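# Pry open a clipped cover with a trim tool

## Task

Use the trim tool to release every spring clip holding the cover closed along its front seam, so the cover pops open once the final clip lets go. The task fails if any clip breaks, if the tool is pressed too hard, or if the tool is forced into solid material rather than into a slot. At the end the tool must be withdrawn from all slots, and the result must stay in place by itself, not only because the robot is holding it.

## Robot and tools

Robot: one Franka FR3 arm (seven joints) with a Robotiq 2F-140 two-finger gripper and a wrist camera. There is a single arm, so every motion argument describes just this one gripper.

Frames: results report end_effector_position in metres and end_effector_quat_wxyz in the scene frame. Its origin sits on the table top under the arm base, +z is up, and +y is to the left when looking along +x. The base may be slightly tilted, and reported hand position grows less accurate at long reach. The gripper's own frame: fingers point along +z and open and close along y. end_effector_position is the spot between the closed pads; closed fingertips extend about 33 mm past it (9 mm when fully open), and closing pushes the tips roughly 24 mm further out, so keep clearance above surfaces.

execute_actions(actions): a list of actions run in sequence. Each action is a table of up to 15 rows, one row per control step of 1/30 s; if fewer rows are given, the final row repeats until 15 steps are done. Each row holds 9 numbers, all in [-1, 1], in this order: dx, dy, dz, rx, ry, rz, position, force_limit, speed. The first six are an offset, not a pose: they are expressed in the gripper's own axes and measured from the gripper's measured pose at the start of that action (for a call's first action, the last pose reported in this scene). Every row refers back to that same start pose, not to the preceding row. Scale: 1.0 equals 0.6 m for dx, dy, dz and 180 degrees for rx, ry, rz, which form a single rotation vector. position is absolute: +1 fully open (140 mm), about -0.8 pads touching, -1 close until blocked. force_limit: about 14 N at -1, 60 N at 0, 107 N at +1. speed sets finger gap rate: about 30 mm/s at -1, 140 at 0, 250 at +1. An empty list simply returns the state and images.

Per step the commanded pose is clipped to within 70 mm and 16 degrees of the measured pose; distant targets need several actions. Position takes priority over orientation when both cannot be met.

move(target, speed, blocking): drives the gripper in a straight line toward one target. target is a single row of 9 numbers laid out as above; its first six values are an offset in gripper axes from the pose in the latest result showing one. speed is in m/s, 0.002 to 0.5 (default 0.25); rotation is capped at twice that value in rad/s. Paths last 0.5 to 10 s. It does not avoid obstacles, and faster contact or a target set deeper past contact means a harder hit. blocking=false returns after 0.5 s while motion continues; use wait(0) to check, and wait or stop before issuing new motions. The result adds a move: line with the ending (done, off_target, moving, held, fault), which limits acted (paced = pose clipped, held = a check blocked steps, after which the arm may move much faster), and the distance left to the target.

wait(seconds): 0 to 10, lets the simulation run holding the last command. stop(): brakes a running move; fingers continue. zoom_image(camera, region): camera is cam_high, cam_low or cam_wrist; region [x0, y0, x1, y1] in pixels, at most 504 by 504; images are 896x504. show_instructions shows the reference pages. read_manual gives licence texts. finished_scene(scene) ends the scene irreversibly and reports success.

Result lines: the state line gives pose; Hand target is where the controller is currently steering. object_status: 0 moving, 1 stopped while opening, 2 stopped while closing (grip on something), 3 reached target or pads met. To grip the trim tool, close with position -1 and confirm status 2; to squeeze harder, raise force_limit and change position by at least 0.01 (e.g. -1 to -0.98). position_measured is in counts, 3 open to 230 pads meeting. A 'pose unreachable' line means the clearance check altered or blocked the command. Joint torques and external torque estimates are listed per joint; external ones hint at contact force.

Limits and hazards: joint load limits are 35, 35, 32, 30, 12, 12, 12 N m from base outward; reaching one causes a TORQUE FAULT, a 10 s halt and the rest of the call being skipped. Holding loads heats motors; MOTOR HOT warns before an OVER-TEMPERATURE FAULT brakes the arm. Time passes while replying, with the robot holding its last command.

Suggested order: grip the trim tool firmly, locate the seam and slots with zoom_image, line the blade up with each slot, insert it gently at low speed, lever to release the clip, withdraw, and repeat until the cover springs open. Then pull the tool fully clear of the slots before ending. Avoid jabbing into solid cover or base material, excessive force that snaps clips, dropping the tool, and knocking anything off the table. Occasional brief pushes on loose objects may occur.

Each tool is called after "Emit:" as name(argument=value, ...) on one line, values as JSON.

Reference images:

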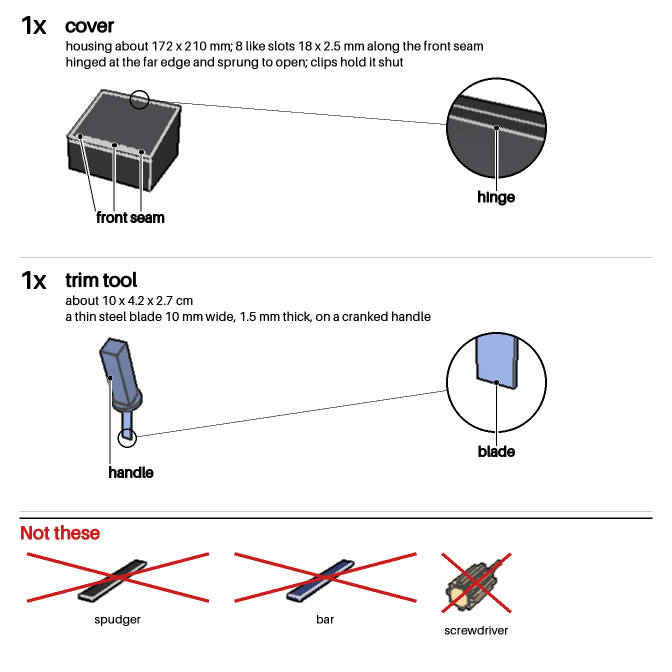

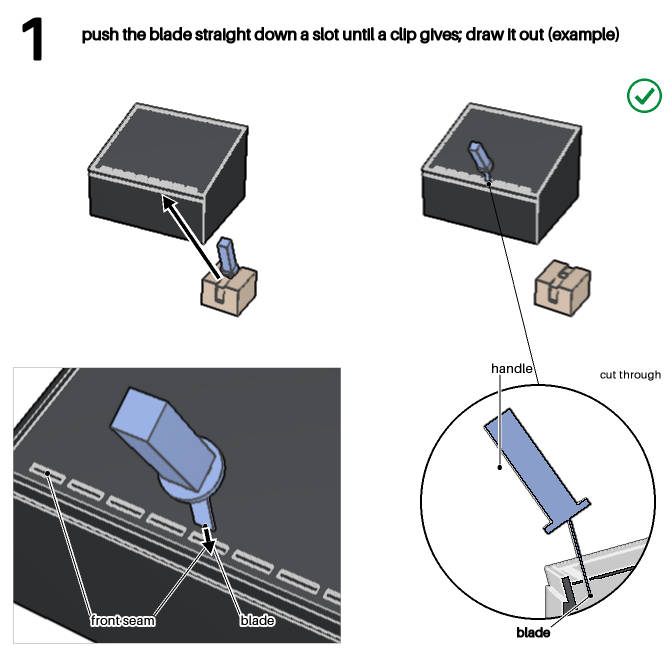

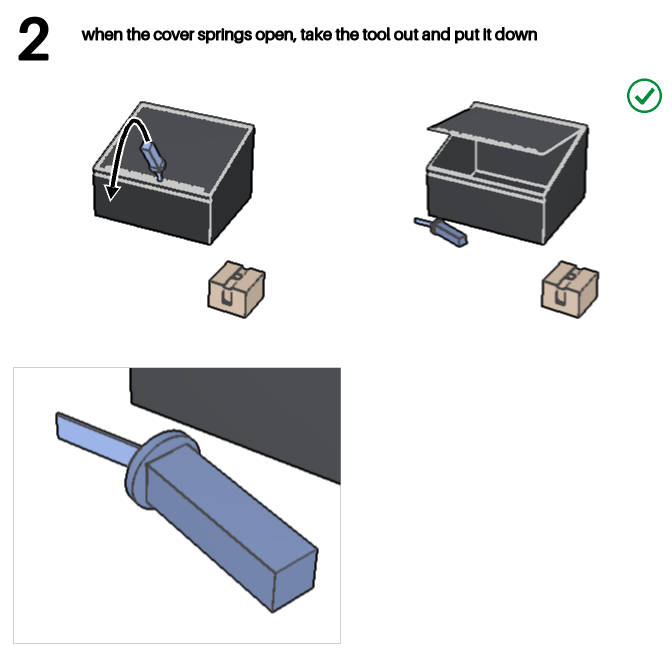

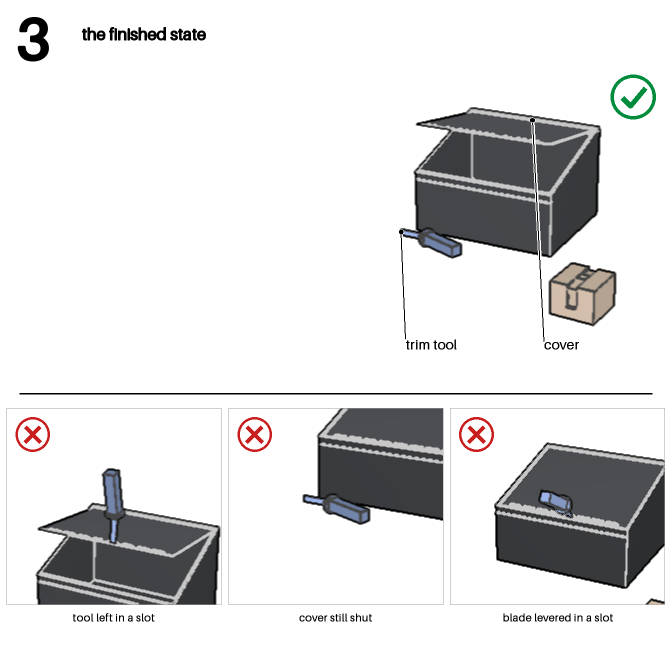

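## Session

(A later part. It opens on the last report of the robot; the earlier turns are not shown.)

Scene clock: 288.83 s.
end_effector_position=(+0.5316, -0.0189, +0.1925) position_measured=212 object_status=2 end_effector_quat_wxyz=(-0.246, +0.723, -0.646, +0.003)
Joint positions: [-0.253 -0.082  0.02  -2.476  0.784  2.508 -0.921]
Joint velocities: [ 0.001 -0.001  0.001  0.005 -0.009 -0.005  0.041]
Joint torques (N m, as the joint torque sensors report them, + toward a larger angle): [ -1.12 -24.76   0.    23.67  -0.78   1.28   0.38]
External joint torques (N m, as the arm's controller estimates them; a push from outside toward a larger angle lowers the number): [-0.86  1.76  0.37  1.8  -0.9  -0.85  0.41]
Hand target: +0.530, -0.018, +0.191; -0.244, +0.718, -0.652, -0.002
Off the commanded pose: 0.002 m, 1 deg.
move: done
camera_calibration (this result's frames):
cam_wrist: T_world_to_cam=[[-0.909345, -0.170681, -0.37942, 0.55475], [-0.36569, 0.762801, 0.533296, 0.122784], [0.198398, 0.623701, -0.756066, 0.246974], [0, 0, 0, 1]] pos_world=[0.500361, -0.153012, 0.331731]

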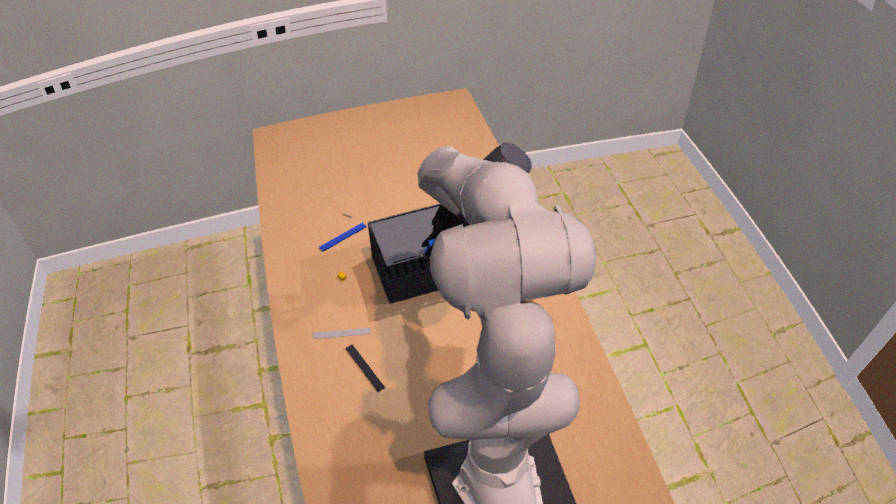

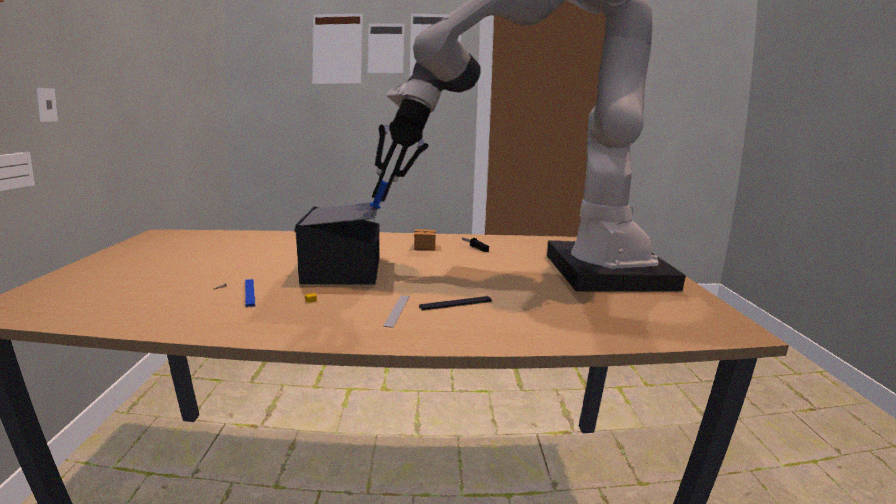

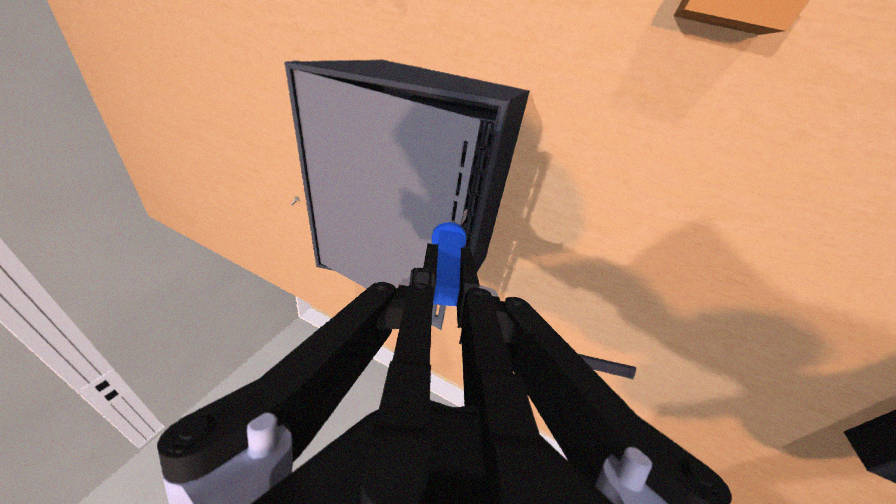

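Emit:
move(target=[-0.0085,-0.0365,-0.0235,-0.052,0,0.023,-1,0.8,-0.6], speed=0.03)

Emit:
zoom_image(camera="cam_low", region=[280,150,440,290])

Scene clock: 293.67 s.
end_effector_position=(+0.5453, -0.0155, +0.2137) position_measured=212 object_status=2 end_effector_quat_wxyz=(-0.187, +0.722, -0.664, -0.059)
Joint positions: [-0.262  0.001  0.02  -2.269  0.533  2.285 -0.636]
Joint velocities: [ 0.002  0.001  0.     0.013 -0.011 -0.016  0.042]
Joint torques (N m, as the joint torque sensors report them, + toward a larger angle): [ -1.12 -29.13  -1.08  26.31   0.03   2.22   0.34]
External joint torques (N m, as the arm's controller estimates them; a push from outside toward a larger angle lowers the number): [-0.92  1.1  -0.88  3.64 -0.57  0.05  0.36]
Hand target: +0.547, -0.017, +0.215; -0.186, +0.717, -0.669, -0.059
Off the commanded pose: 0.003 m, 1 deg.
move: done
camera_calibration (this result's frames):
cam_wrist: T_world_to_cam=[[-0.960439, -0.175855, -0.215945, 0.568692], [-0.271464, 0.764254, 0.584998, 0.0514816], [0.0621621, 0.620476, -0.781758, 0.337911], [0, 0, 0, 1]] pos_world=[0.539164, -0.149003, 0.356854]

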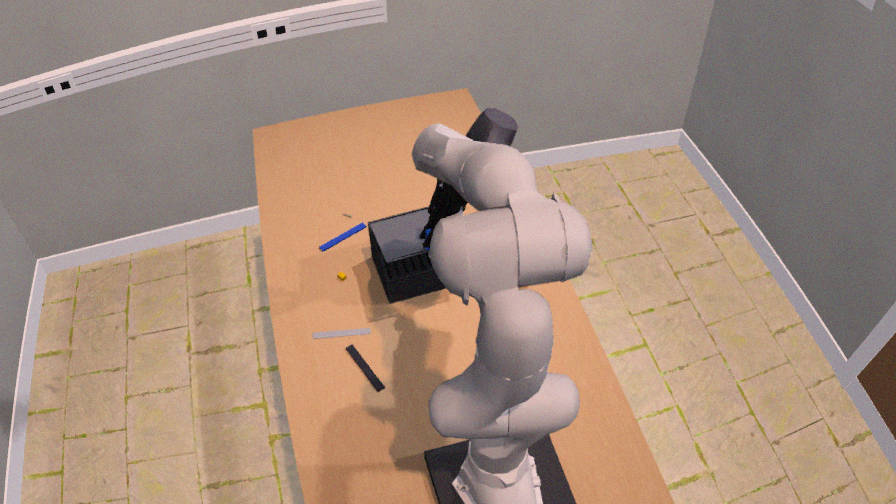

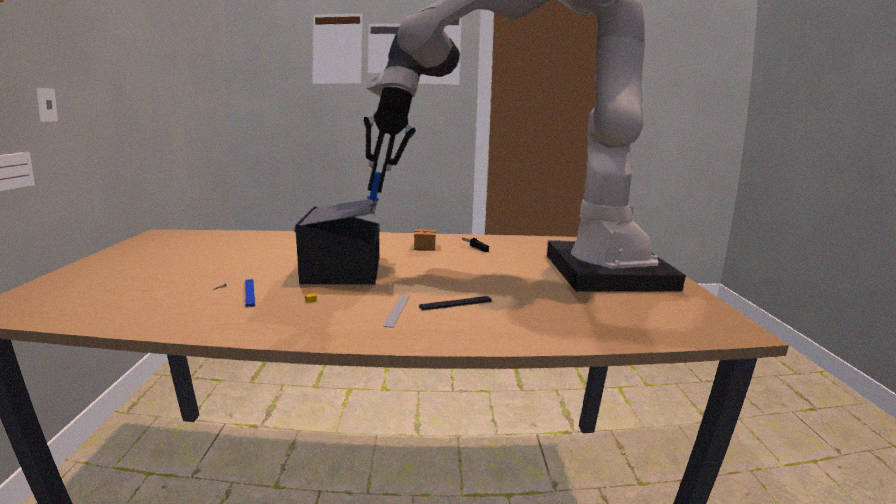

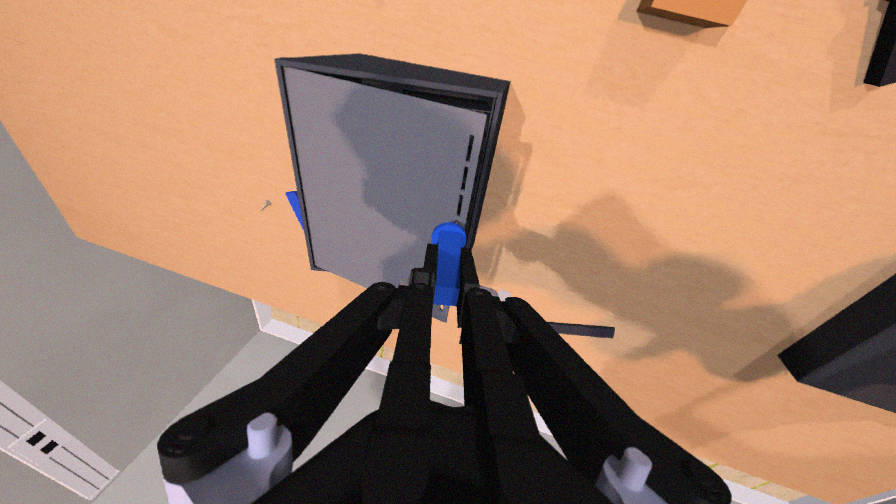

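Region (280, 150, 440, 290) of cam_low's 896x504 image, scaled by 3.150, with more detail than that image has; it fills the top 441 rows of this view, and the rest is white.

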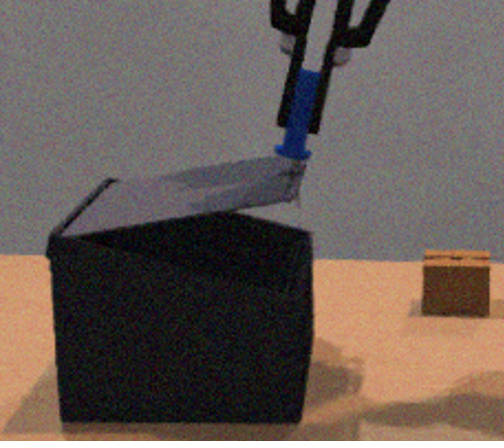

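Emit:
move(target=[-0.0185,-0.0205,-0.0605,0,0,0.003,-1,0.8,-0.6], speed=0.03)

Emit:
zoom_image(camera="cam_low", region=[280,150,440,290])

Scene clock: 298.37 s.
end_effector_position=(+0.5514, -0.0140, +0.2521) position_measured=212 object_status=2 end_effector_quat_wxyz=(-0.189, +0.722, -0.662, -0.059)
Joint positions: [-0.266 -0.035  0.019 -2.212  0.501  2.201 -0.588]
Joint velocities: [-0.001  0.001 -0.    -0.    -0.004 -0.016  0.015]
Joint torques (N m, as the joint torque sensors report them, + toward a larger angle): [ -1.81 -31.07  -1.89  25.28  -0.01   1.59   0.53]
External joint torques (N m, as the arm's controller estimates them; a push from outside toward a larger angle lowers the number): [-1.53 -1.32 -1.54  1.71 -0.79 -0.67  0.55]
Hand target: +0.550, -0.016, +0.253; -0.187, +0.719, -0.666, -0.060
Off the commanded pose: 0.004 m, 1 deg.
move: off_target
camera_calibration (this result's frames):
cam_wrist: T_world_to_cam=[[-0.959454, -0.177321, -0.219103, 0.583274], [-0.274709, 0.762317, 0.58601, 0.0310161], [0.0631143, 0.622439, -0.78012, 0.365741], [0, 0, 0, 1]] pos_world=[0.545061, -0.147869, 0.394943]

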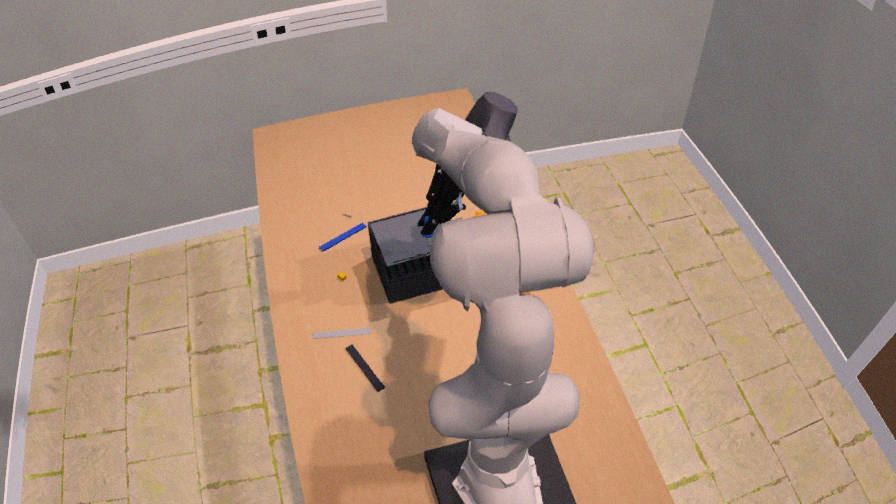

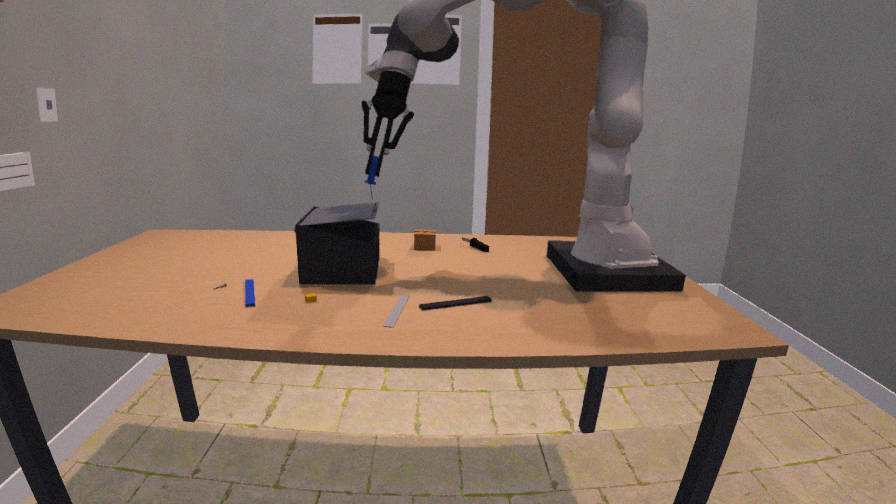

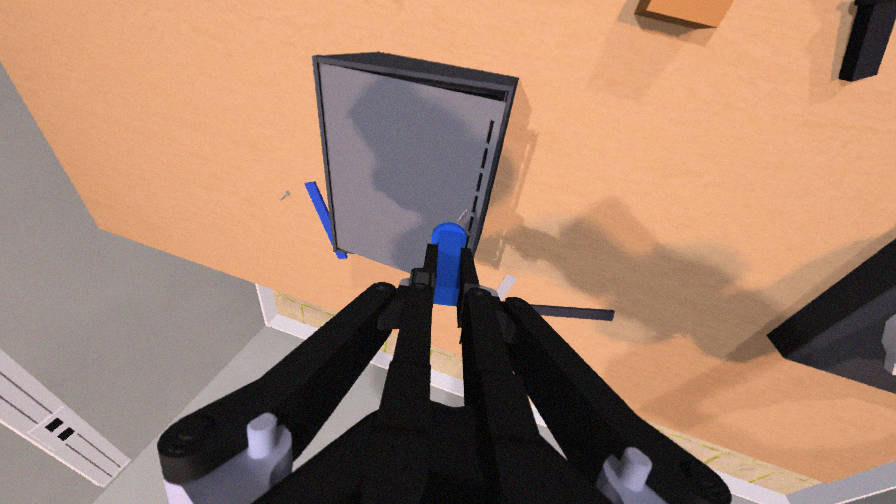

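Region (280, 150, 440, 290) of cam_low's 896x504 image, scaled by 3.150, with more detail than that image has; it fills the top 441 rows of this view, and the rest is white.

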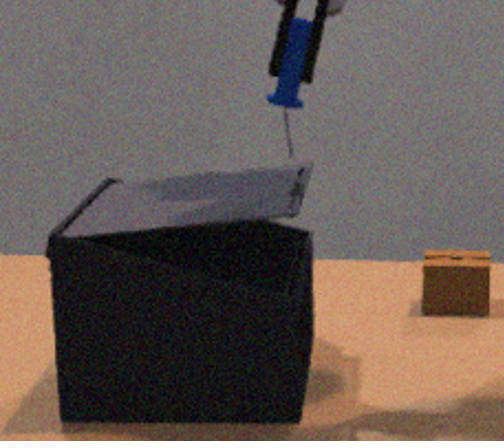

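Emit:
move(target=[-0.0007,0.215,-0.0453,-0.0697,0.4441,-0.0062,-1,0.8,-0.6], speed=0.2)

Scene clock: 318.13 s.
end_effector_position=(+0.4160, -0.0341, +0.2501) position_measured=212 object_status=2 end_effector_quat_wxyz=(+0.360, +0.615, -0.609, +0.350)
Joint positions: [-0.625  0.086  1.105 -2.332 -0.896  1.588  0.934]
Joint velocities: [-0.     0.004  0.001  0.    -0.003 -0.012  0.028]
Joint torques (N m, as the joint torque sensors report them, + toward a larger angle): [  0.46 -13.65   0.28  20.02  -1.78  -1.16   0.59]
External joint torques (N m, as the arm's controller estimates them; a push from outside toward a larger angle lowers the number): [ 0.86  1.36 -1.4   0.93 -0.98 -0.64  0.56]
Hand target: +0.416, -0.035, +0.251; +0.359, +0.610, -0.612, +0.354
Off the commanded pose: 0.007 m, 1 deg.
move: off_target
camera_calibration (this result's frames):
cam_wrist: T_world_to_cam=[[-0.989416, -0.0473966, 0.137145, 0.37725], [-0.126645, 0.743396, -0.656752, 0.258866], [-0.070825, -0.66717, -0.741531, 0.387272], [0, 0, 0, 1]] pos_world=[0.43347, 0.0838167, 0.405447]

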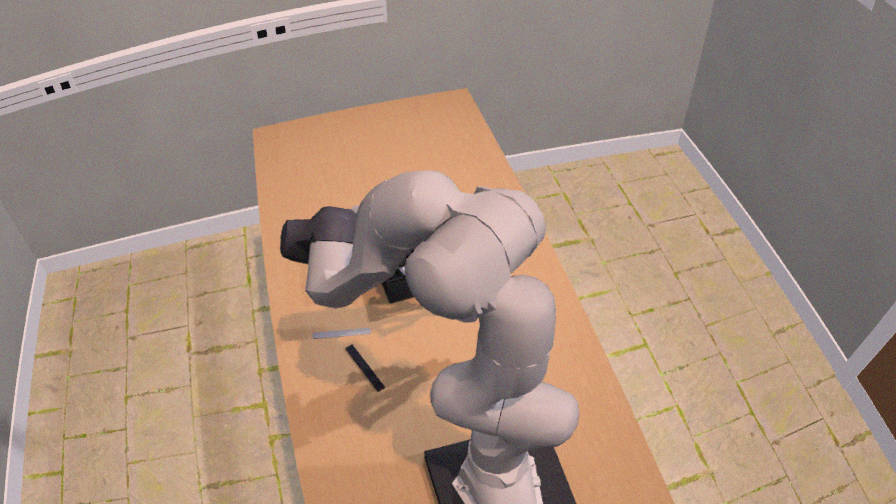

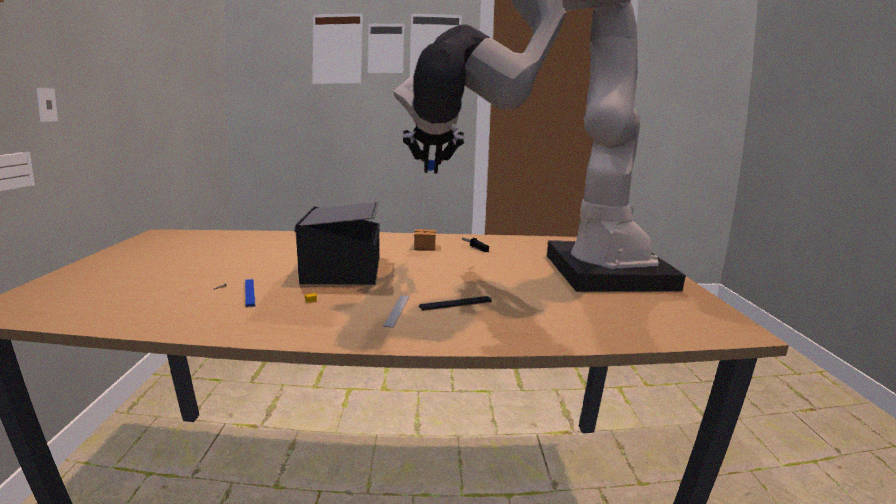

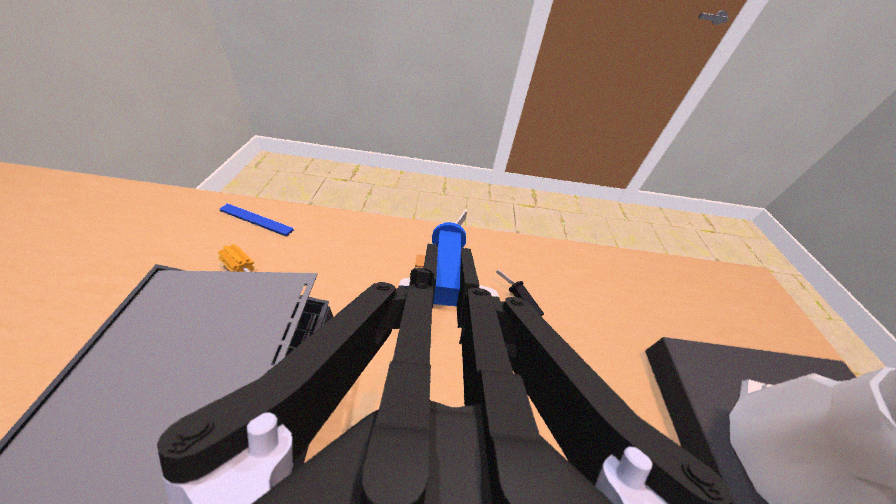

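Emit:
move(target=[-0.296,0.03,0.171,0,0,0,-1,0.8,-0.6], speed=0.15)

Scene clock: 321.87 s.
end_effector_position=(+0.3947, -0.0387, +0.0484) position_measured=212 object_status=2 end_effector_quat_wxyz=(+0.369, +0.617, -0.600, +0.350)
Joint positions: [-0.307  0.679  0.753 -2.29  -1.23   1.563  1.382]
Joint velocities: [ 0.002 -0.     0.002 -0.001 -0.001 -0.     0.031]
Joint torques (N m, as the joint torque sensors report them, + toward a larger angle): [  0.63 -29.72   9.32  12.57  -0.87  -0.58   0.49]
External joint torques (N m, as the arm's controller estimates them; a push from outside toward a larger angle lowers the number): [ 0.99  1.2  -1.68  2.23 -0.97  0.36  0.47]
Hand target: +0.396, -0.038, +0.047; +0.364, +0.614, -0.605, +0.354
Off the commanded pose: 0.005 m, 1 deg.
move: off_target
camera_calibration (this result's frames):
cam_wrist: T_world_to_cam=[[-0.986353, -0.0526257, 0.156009, 0.381289], [-0.144381, 0.73189, -0.665951, 0.134119], [-0.0791353, -0.679387, -0.7295, 0.235394], [0, 0, 0, 1]] pos_world=[0.414078, 0.0818287, 0.201552]

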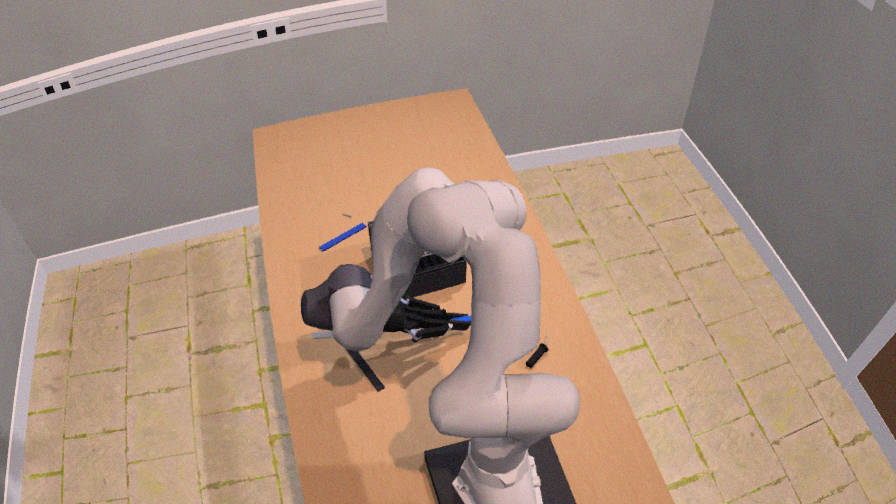

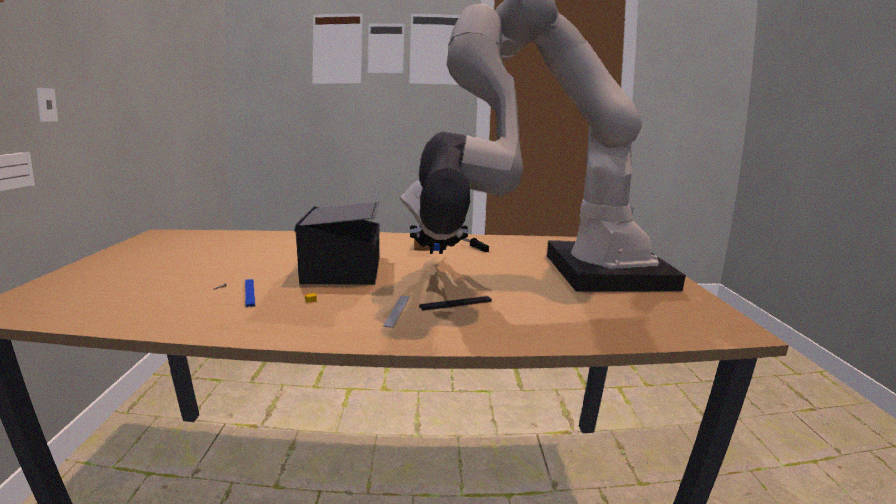

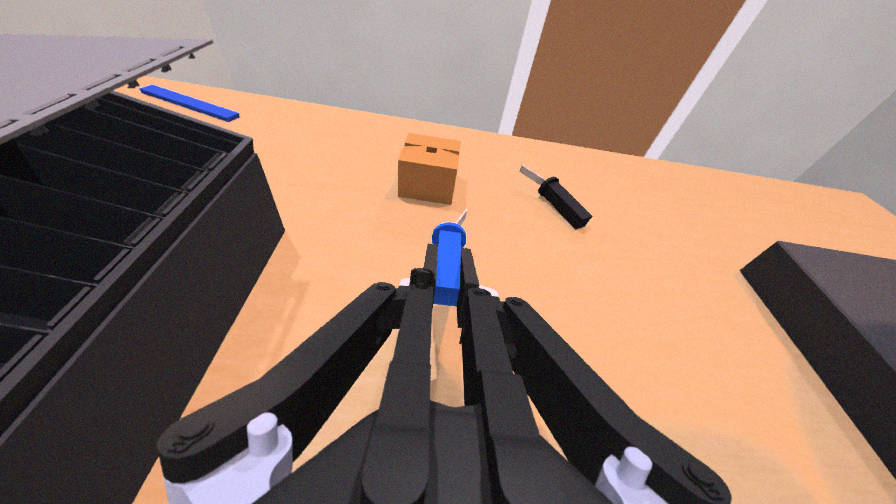

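Lower by ~19 mm slowly.

Emit:
move(target=[-0.029,0,0.016,0,0,0,-1,0.8,-0.6], speed=0.02)

Scene clock: 324.67 s.
end_effector_position=(+0.3930, -0.0391, +0.0298) position_measured=212 object_status=2 end_effector_quat_wxyz=(+0.372, +0.619, -0.598, +0.348)
Joint positions: [-0.287  0.732  0.725 -2.269 -1.254  1.563  1.401]
Joint velocities: [-0.     0.001 -0.     0.004 -0.004 -0.001  0.008]
Joint torques (N m, as the joint torque sensors report them, + toward a larger angle): [  1.   -30.59  10.12  11.42  -0.85  -0.83   0.48]
External joint torques (N m, as the arm's controller estimates them; a push from outside toward a larger angle lowers the number): [ 1.53  1.46 -1.18  1.75 -1.    0.14  0.45]
Hand target: +0.394, -0.039, +0.029; +0.369, +0.617, -0.600, +0.351
Off the commanded pose: 0.002 m, 1 deg.
move: done
camera_calibration (this result's frames):
cam_wrist: T_world_to_cam=[[-0.984916, -0.0529641, 0.164727, 0.381583], [-0.150617, 0.731043, -0.6655, 0.124202], [-0.085175, -0.680273, -0.727993, 0.223706], [0, 0, 0, 1]] pos_world=[0.413588, 0.081594, 0.182655]

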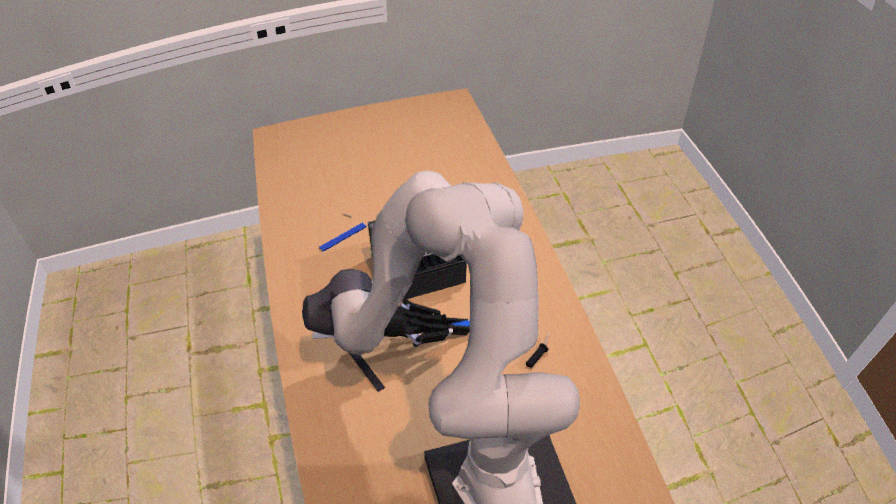

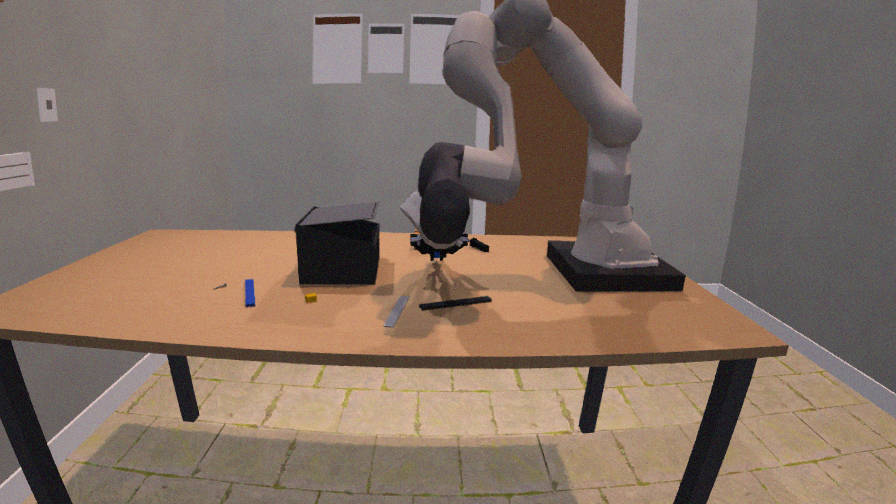

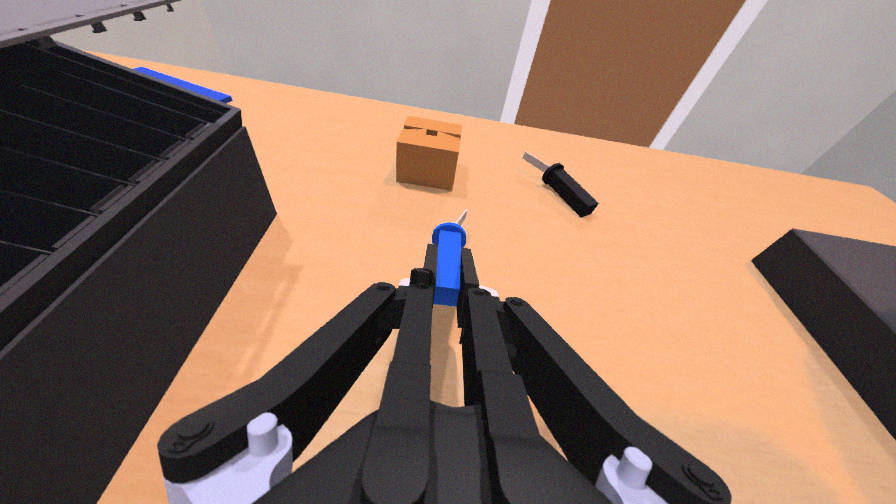

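Emit:
zoom_image(camera="cam_low", region=[400,225,480,285])

Region (400, 225, 480, 285) of cam_low's 896x504 image, scaled by 6.300, with more detail than that image has; it fills the top 378 rows of this view, and the rest is white.

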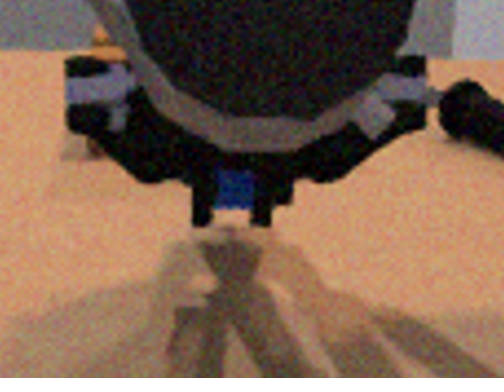

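Emit:
execute_actions(actions=[[[-0.007,0,0.004,0,0,0,-1,0.8,-0.6]]])

Emit:
zoom_image(camera="cam_low", region=[400,225,480,285])

Scene clock: 328.43 s.
end_effector_position=(+0.3918, -0.0393, +0.0259) position_measured=212 object_status=2 end_effector_quat_wxyz=(+0.373, +0.619, -0.598, +0.346)
Joint positions: [-0.285  0.743  0.72  -2.265 -1.257  1.563  1.404]
Joint velocities: [ 0.002  0.001 -0.     0.001 -0.001  0.001 -0.002]
Joint torques (N m, as the joint torque sensors report them, + toward a larger angle): [  0.84 -31.04  10.    11.59  -0.8   -0.99   0.35]
External joint torques (N m, as the arm's controller estimates them; a push from outside toward a larger angle lowers the number): [ 1.21  1.09 -1.48  2.11 -0.96 -0.03  0.33]
Hand target: +0.393, -0.039, +0.025; +0.372, +0.619, -0.598, +0.348
Off the commanded pose: 0.001 m, 0 deg.
camera_calibration (this result's frames):
cam_wrist: T_world_to_cam=[[-0.984309, -0.0515055, 0.168769, 0.3808], [-0.15222, 0.731607, -0.664515, 0.122193], [-0.0892465, -0.679778, -0.727968, 0.222204], [0, 0, 0, 1]] pos_world=[0.413256, 0.0812659, 0.178689]

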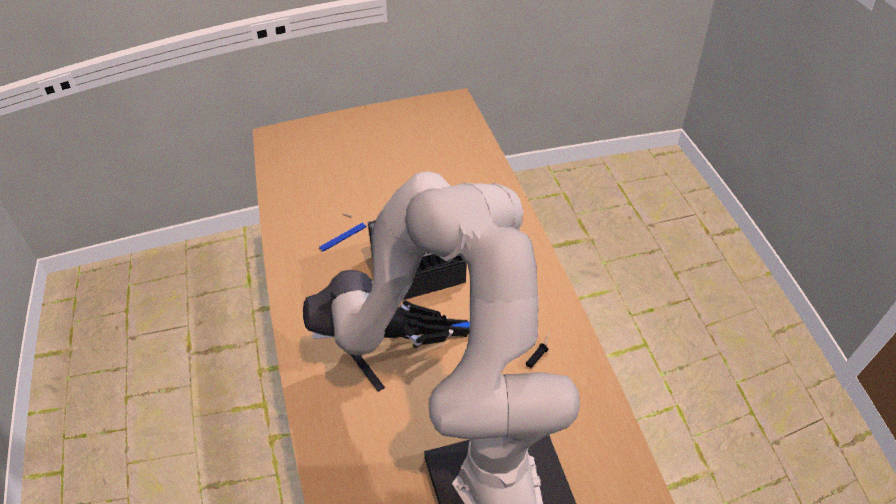

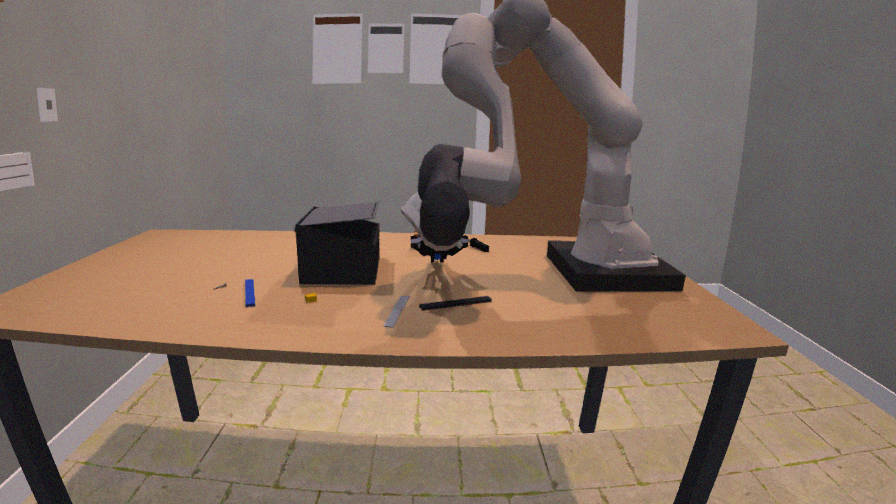

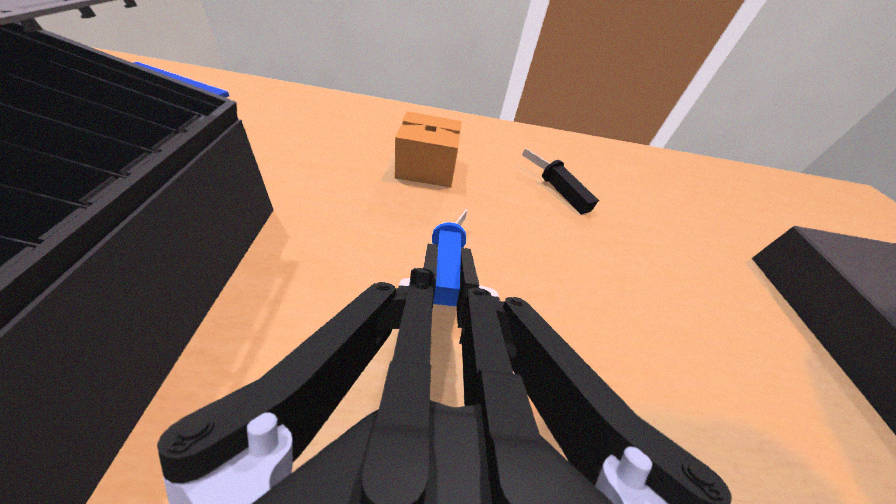

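Region (400, 225, 480, 285) of cam_low's 896x504 image, scaled by 6.300, with more detail than that image has; it fills the top 378 rows of this view, and the rest is white.

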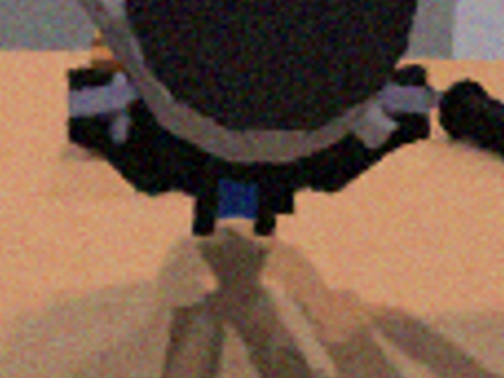

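Emit:
execute_actions(actions=[[[0,0,0,0,0,0,-0.3,0,-0.6]],[[0,0,0,0,0,0,-0.3,0,-0.6]]])

Emit:
move(target=[0.05,0,-0.1,0,0,0,-0.3,0,-0.6], speed=0.1)

Scene clock: 332.90 s.
end_effector_position=(+0.3919, -0.0393, +0.0258) position_measured=167 object_status=3 end_effector_quat_wxyz=(+0.373, +0.619, -0.598, +0.346)
Joint positions: [-0.284  0.743  0.72  -2.265 -1.257  1.563  1.404]
Joint velocities: [-0.    -0.     0.001 -0.001 -0.001 -0.001  0.   ]
Joint torques (N m, as the joint torque sensors report them, + toward a larger angle): [ -0.61 -32.33  11.37  10.47   0.19  -1.04   0.17]
External joint torques (N m, as the arm's controller estimates them; a push from outside toward a larger angle lowers the number): [-0.29 -0.17 -0.17  1.03  0.02 -0.1   0.15]
External joint torques at the end of the 1st action: [-0.17 -0.3  -0.04  0.98  0.09 -0.09  0.1 ]
Hand target: +0.392, -0.039, +0.026; +0.373, +0.619, -0.598, +0.346
Off the commanded pose: 0.000 m, 0 deg.
camera_calibration (this result's frames):
cam_wrist: T_world_to_cam=[[-0.984326, -0.0516231, 0.168636, 0.380914], [-0.152214, 0.731615, -0.664508, 0.122159], [-0.0890724, -0.679761, -0.728005, 0.222163], [0, 0, 0, 1]] pos_world=[0.413326, 0.0813083, 0.178676]

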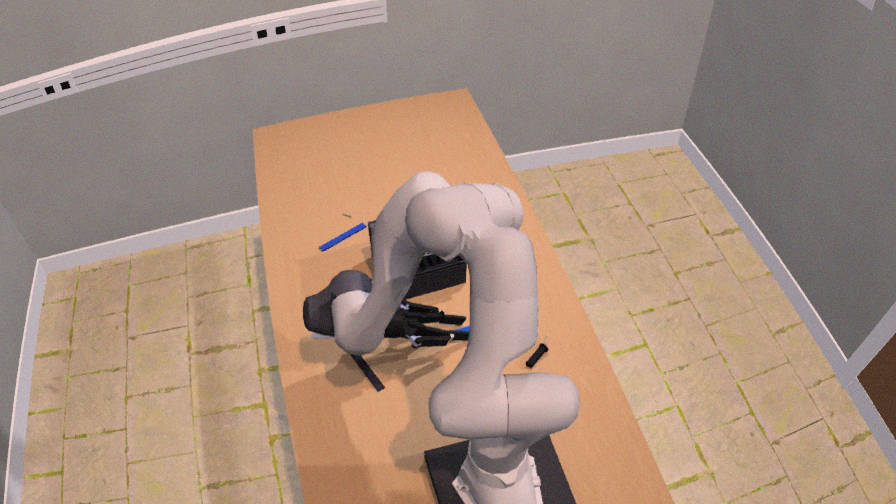

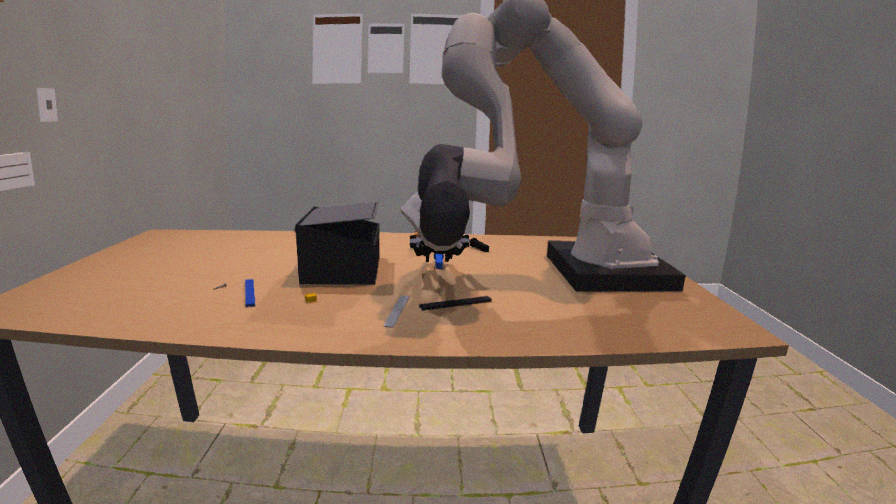

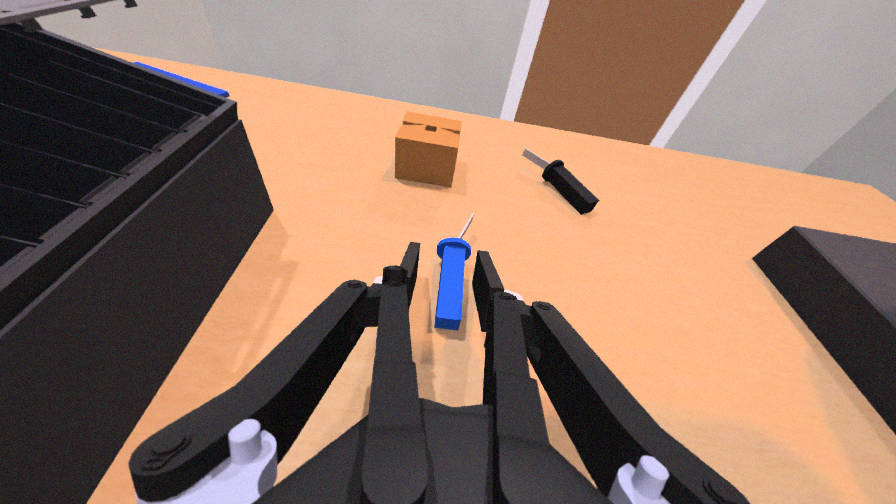

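Scene clock: 334.03 s.
end_effector_position=(+0.3940, -0.0016, +0.0789) position_measured=167 object_status=3 end_effector_quat_wxyz=(+0.369, +0.617, -0.602, +0.348)
Joint positions: [-0.282  0.646  0.825 -2.254 -1.14   1.503  1.354]
Joint velocities: [-0.     0.001  0.001  0.     0.004 -0.01  -0.019]
Joint torques (N m, as the joint torque sensors report them, + toward a larger angle): [ -0.73 -31.56  13.18  13.39   1.07  -1.64  -0.23]
External joint torques (N m, as the arm's controller estimates them; a push from outside toward a larger angle lowers the number): [-0.17 -1.4   1.85  1.53  1.02 -0.71 -0.26]
Hand target: +0.393, -0.002, +0.081; +0.373, +0.619, -0.598, +0.346
Off the commanded pose: 0.002 m, 1 deg.
move: done
camera_calibration (this result's frames):
cam_wrist: T_world_to_cam=[[-0.986188, -0.0493928, 0.158096, 0.377556], [-0.143143, 0.734377, -0.663476, 0.12654], [-0.083331, -0.676942, -0.731304, 0.284555], [0, 0, 0, 1]] pos_world=[0.414167, 0.118348, 0.232362]

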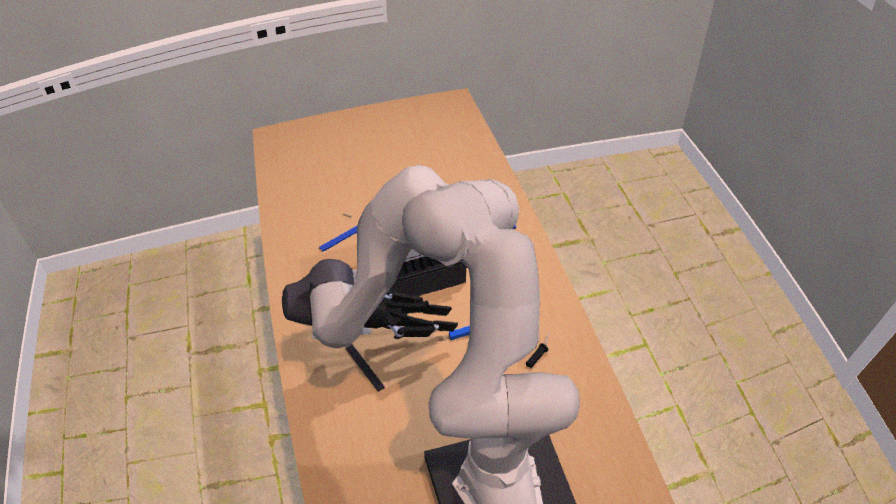

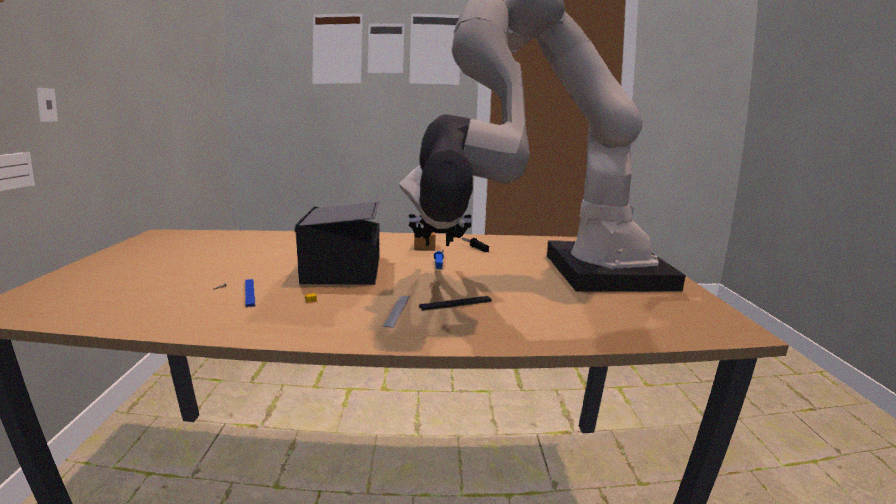

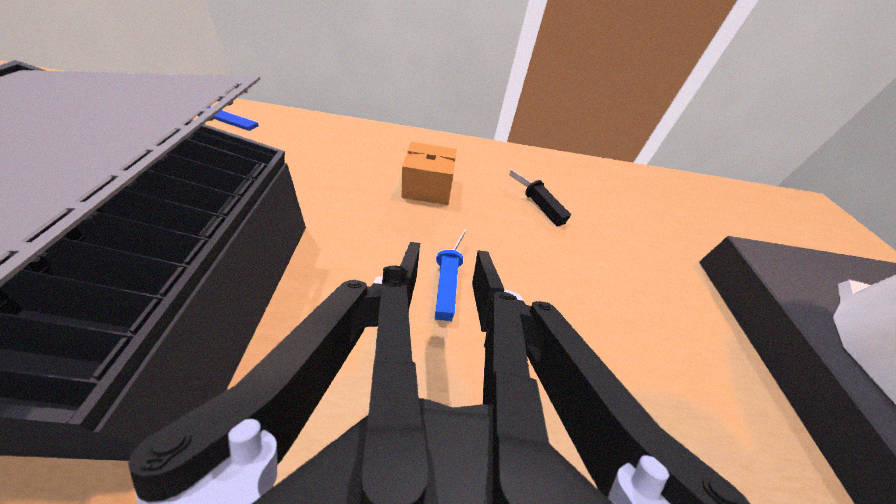

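Emit:
finished_scene(scene=1)

The scene is finished: the task was done.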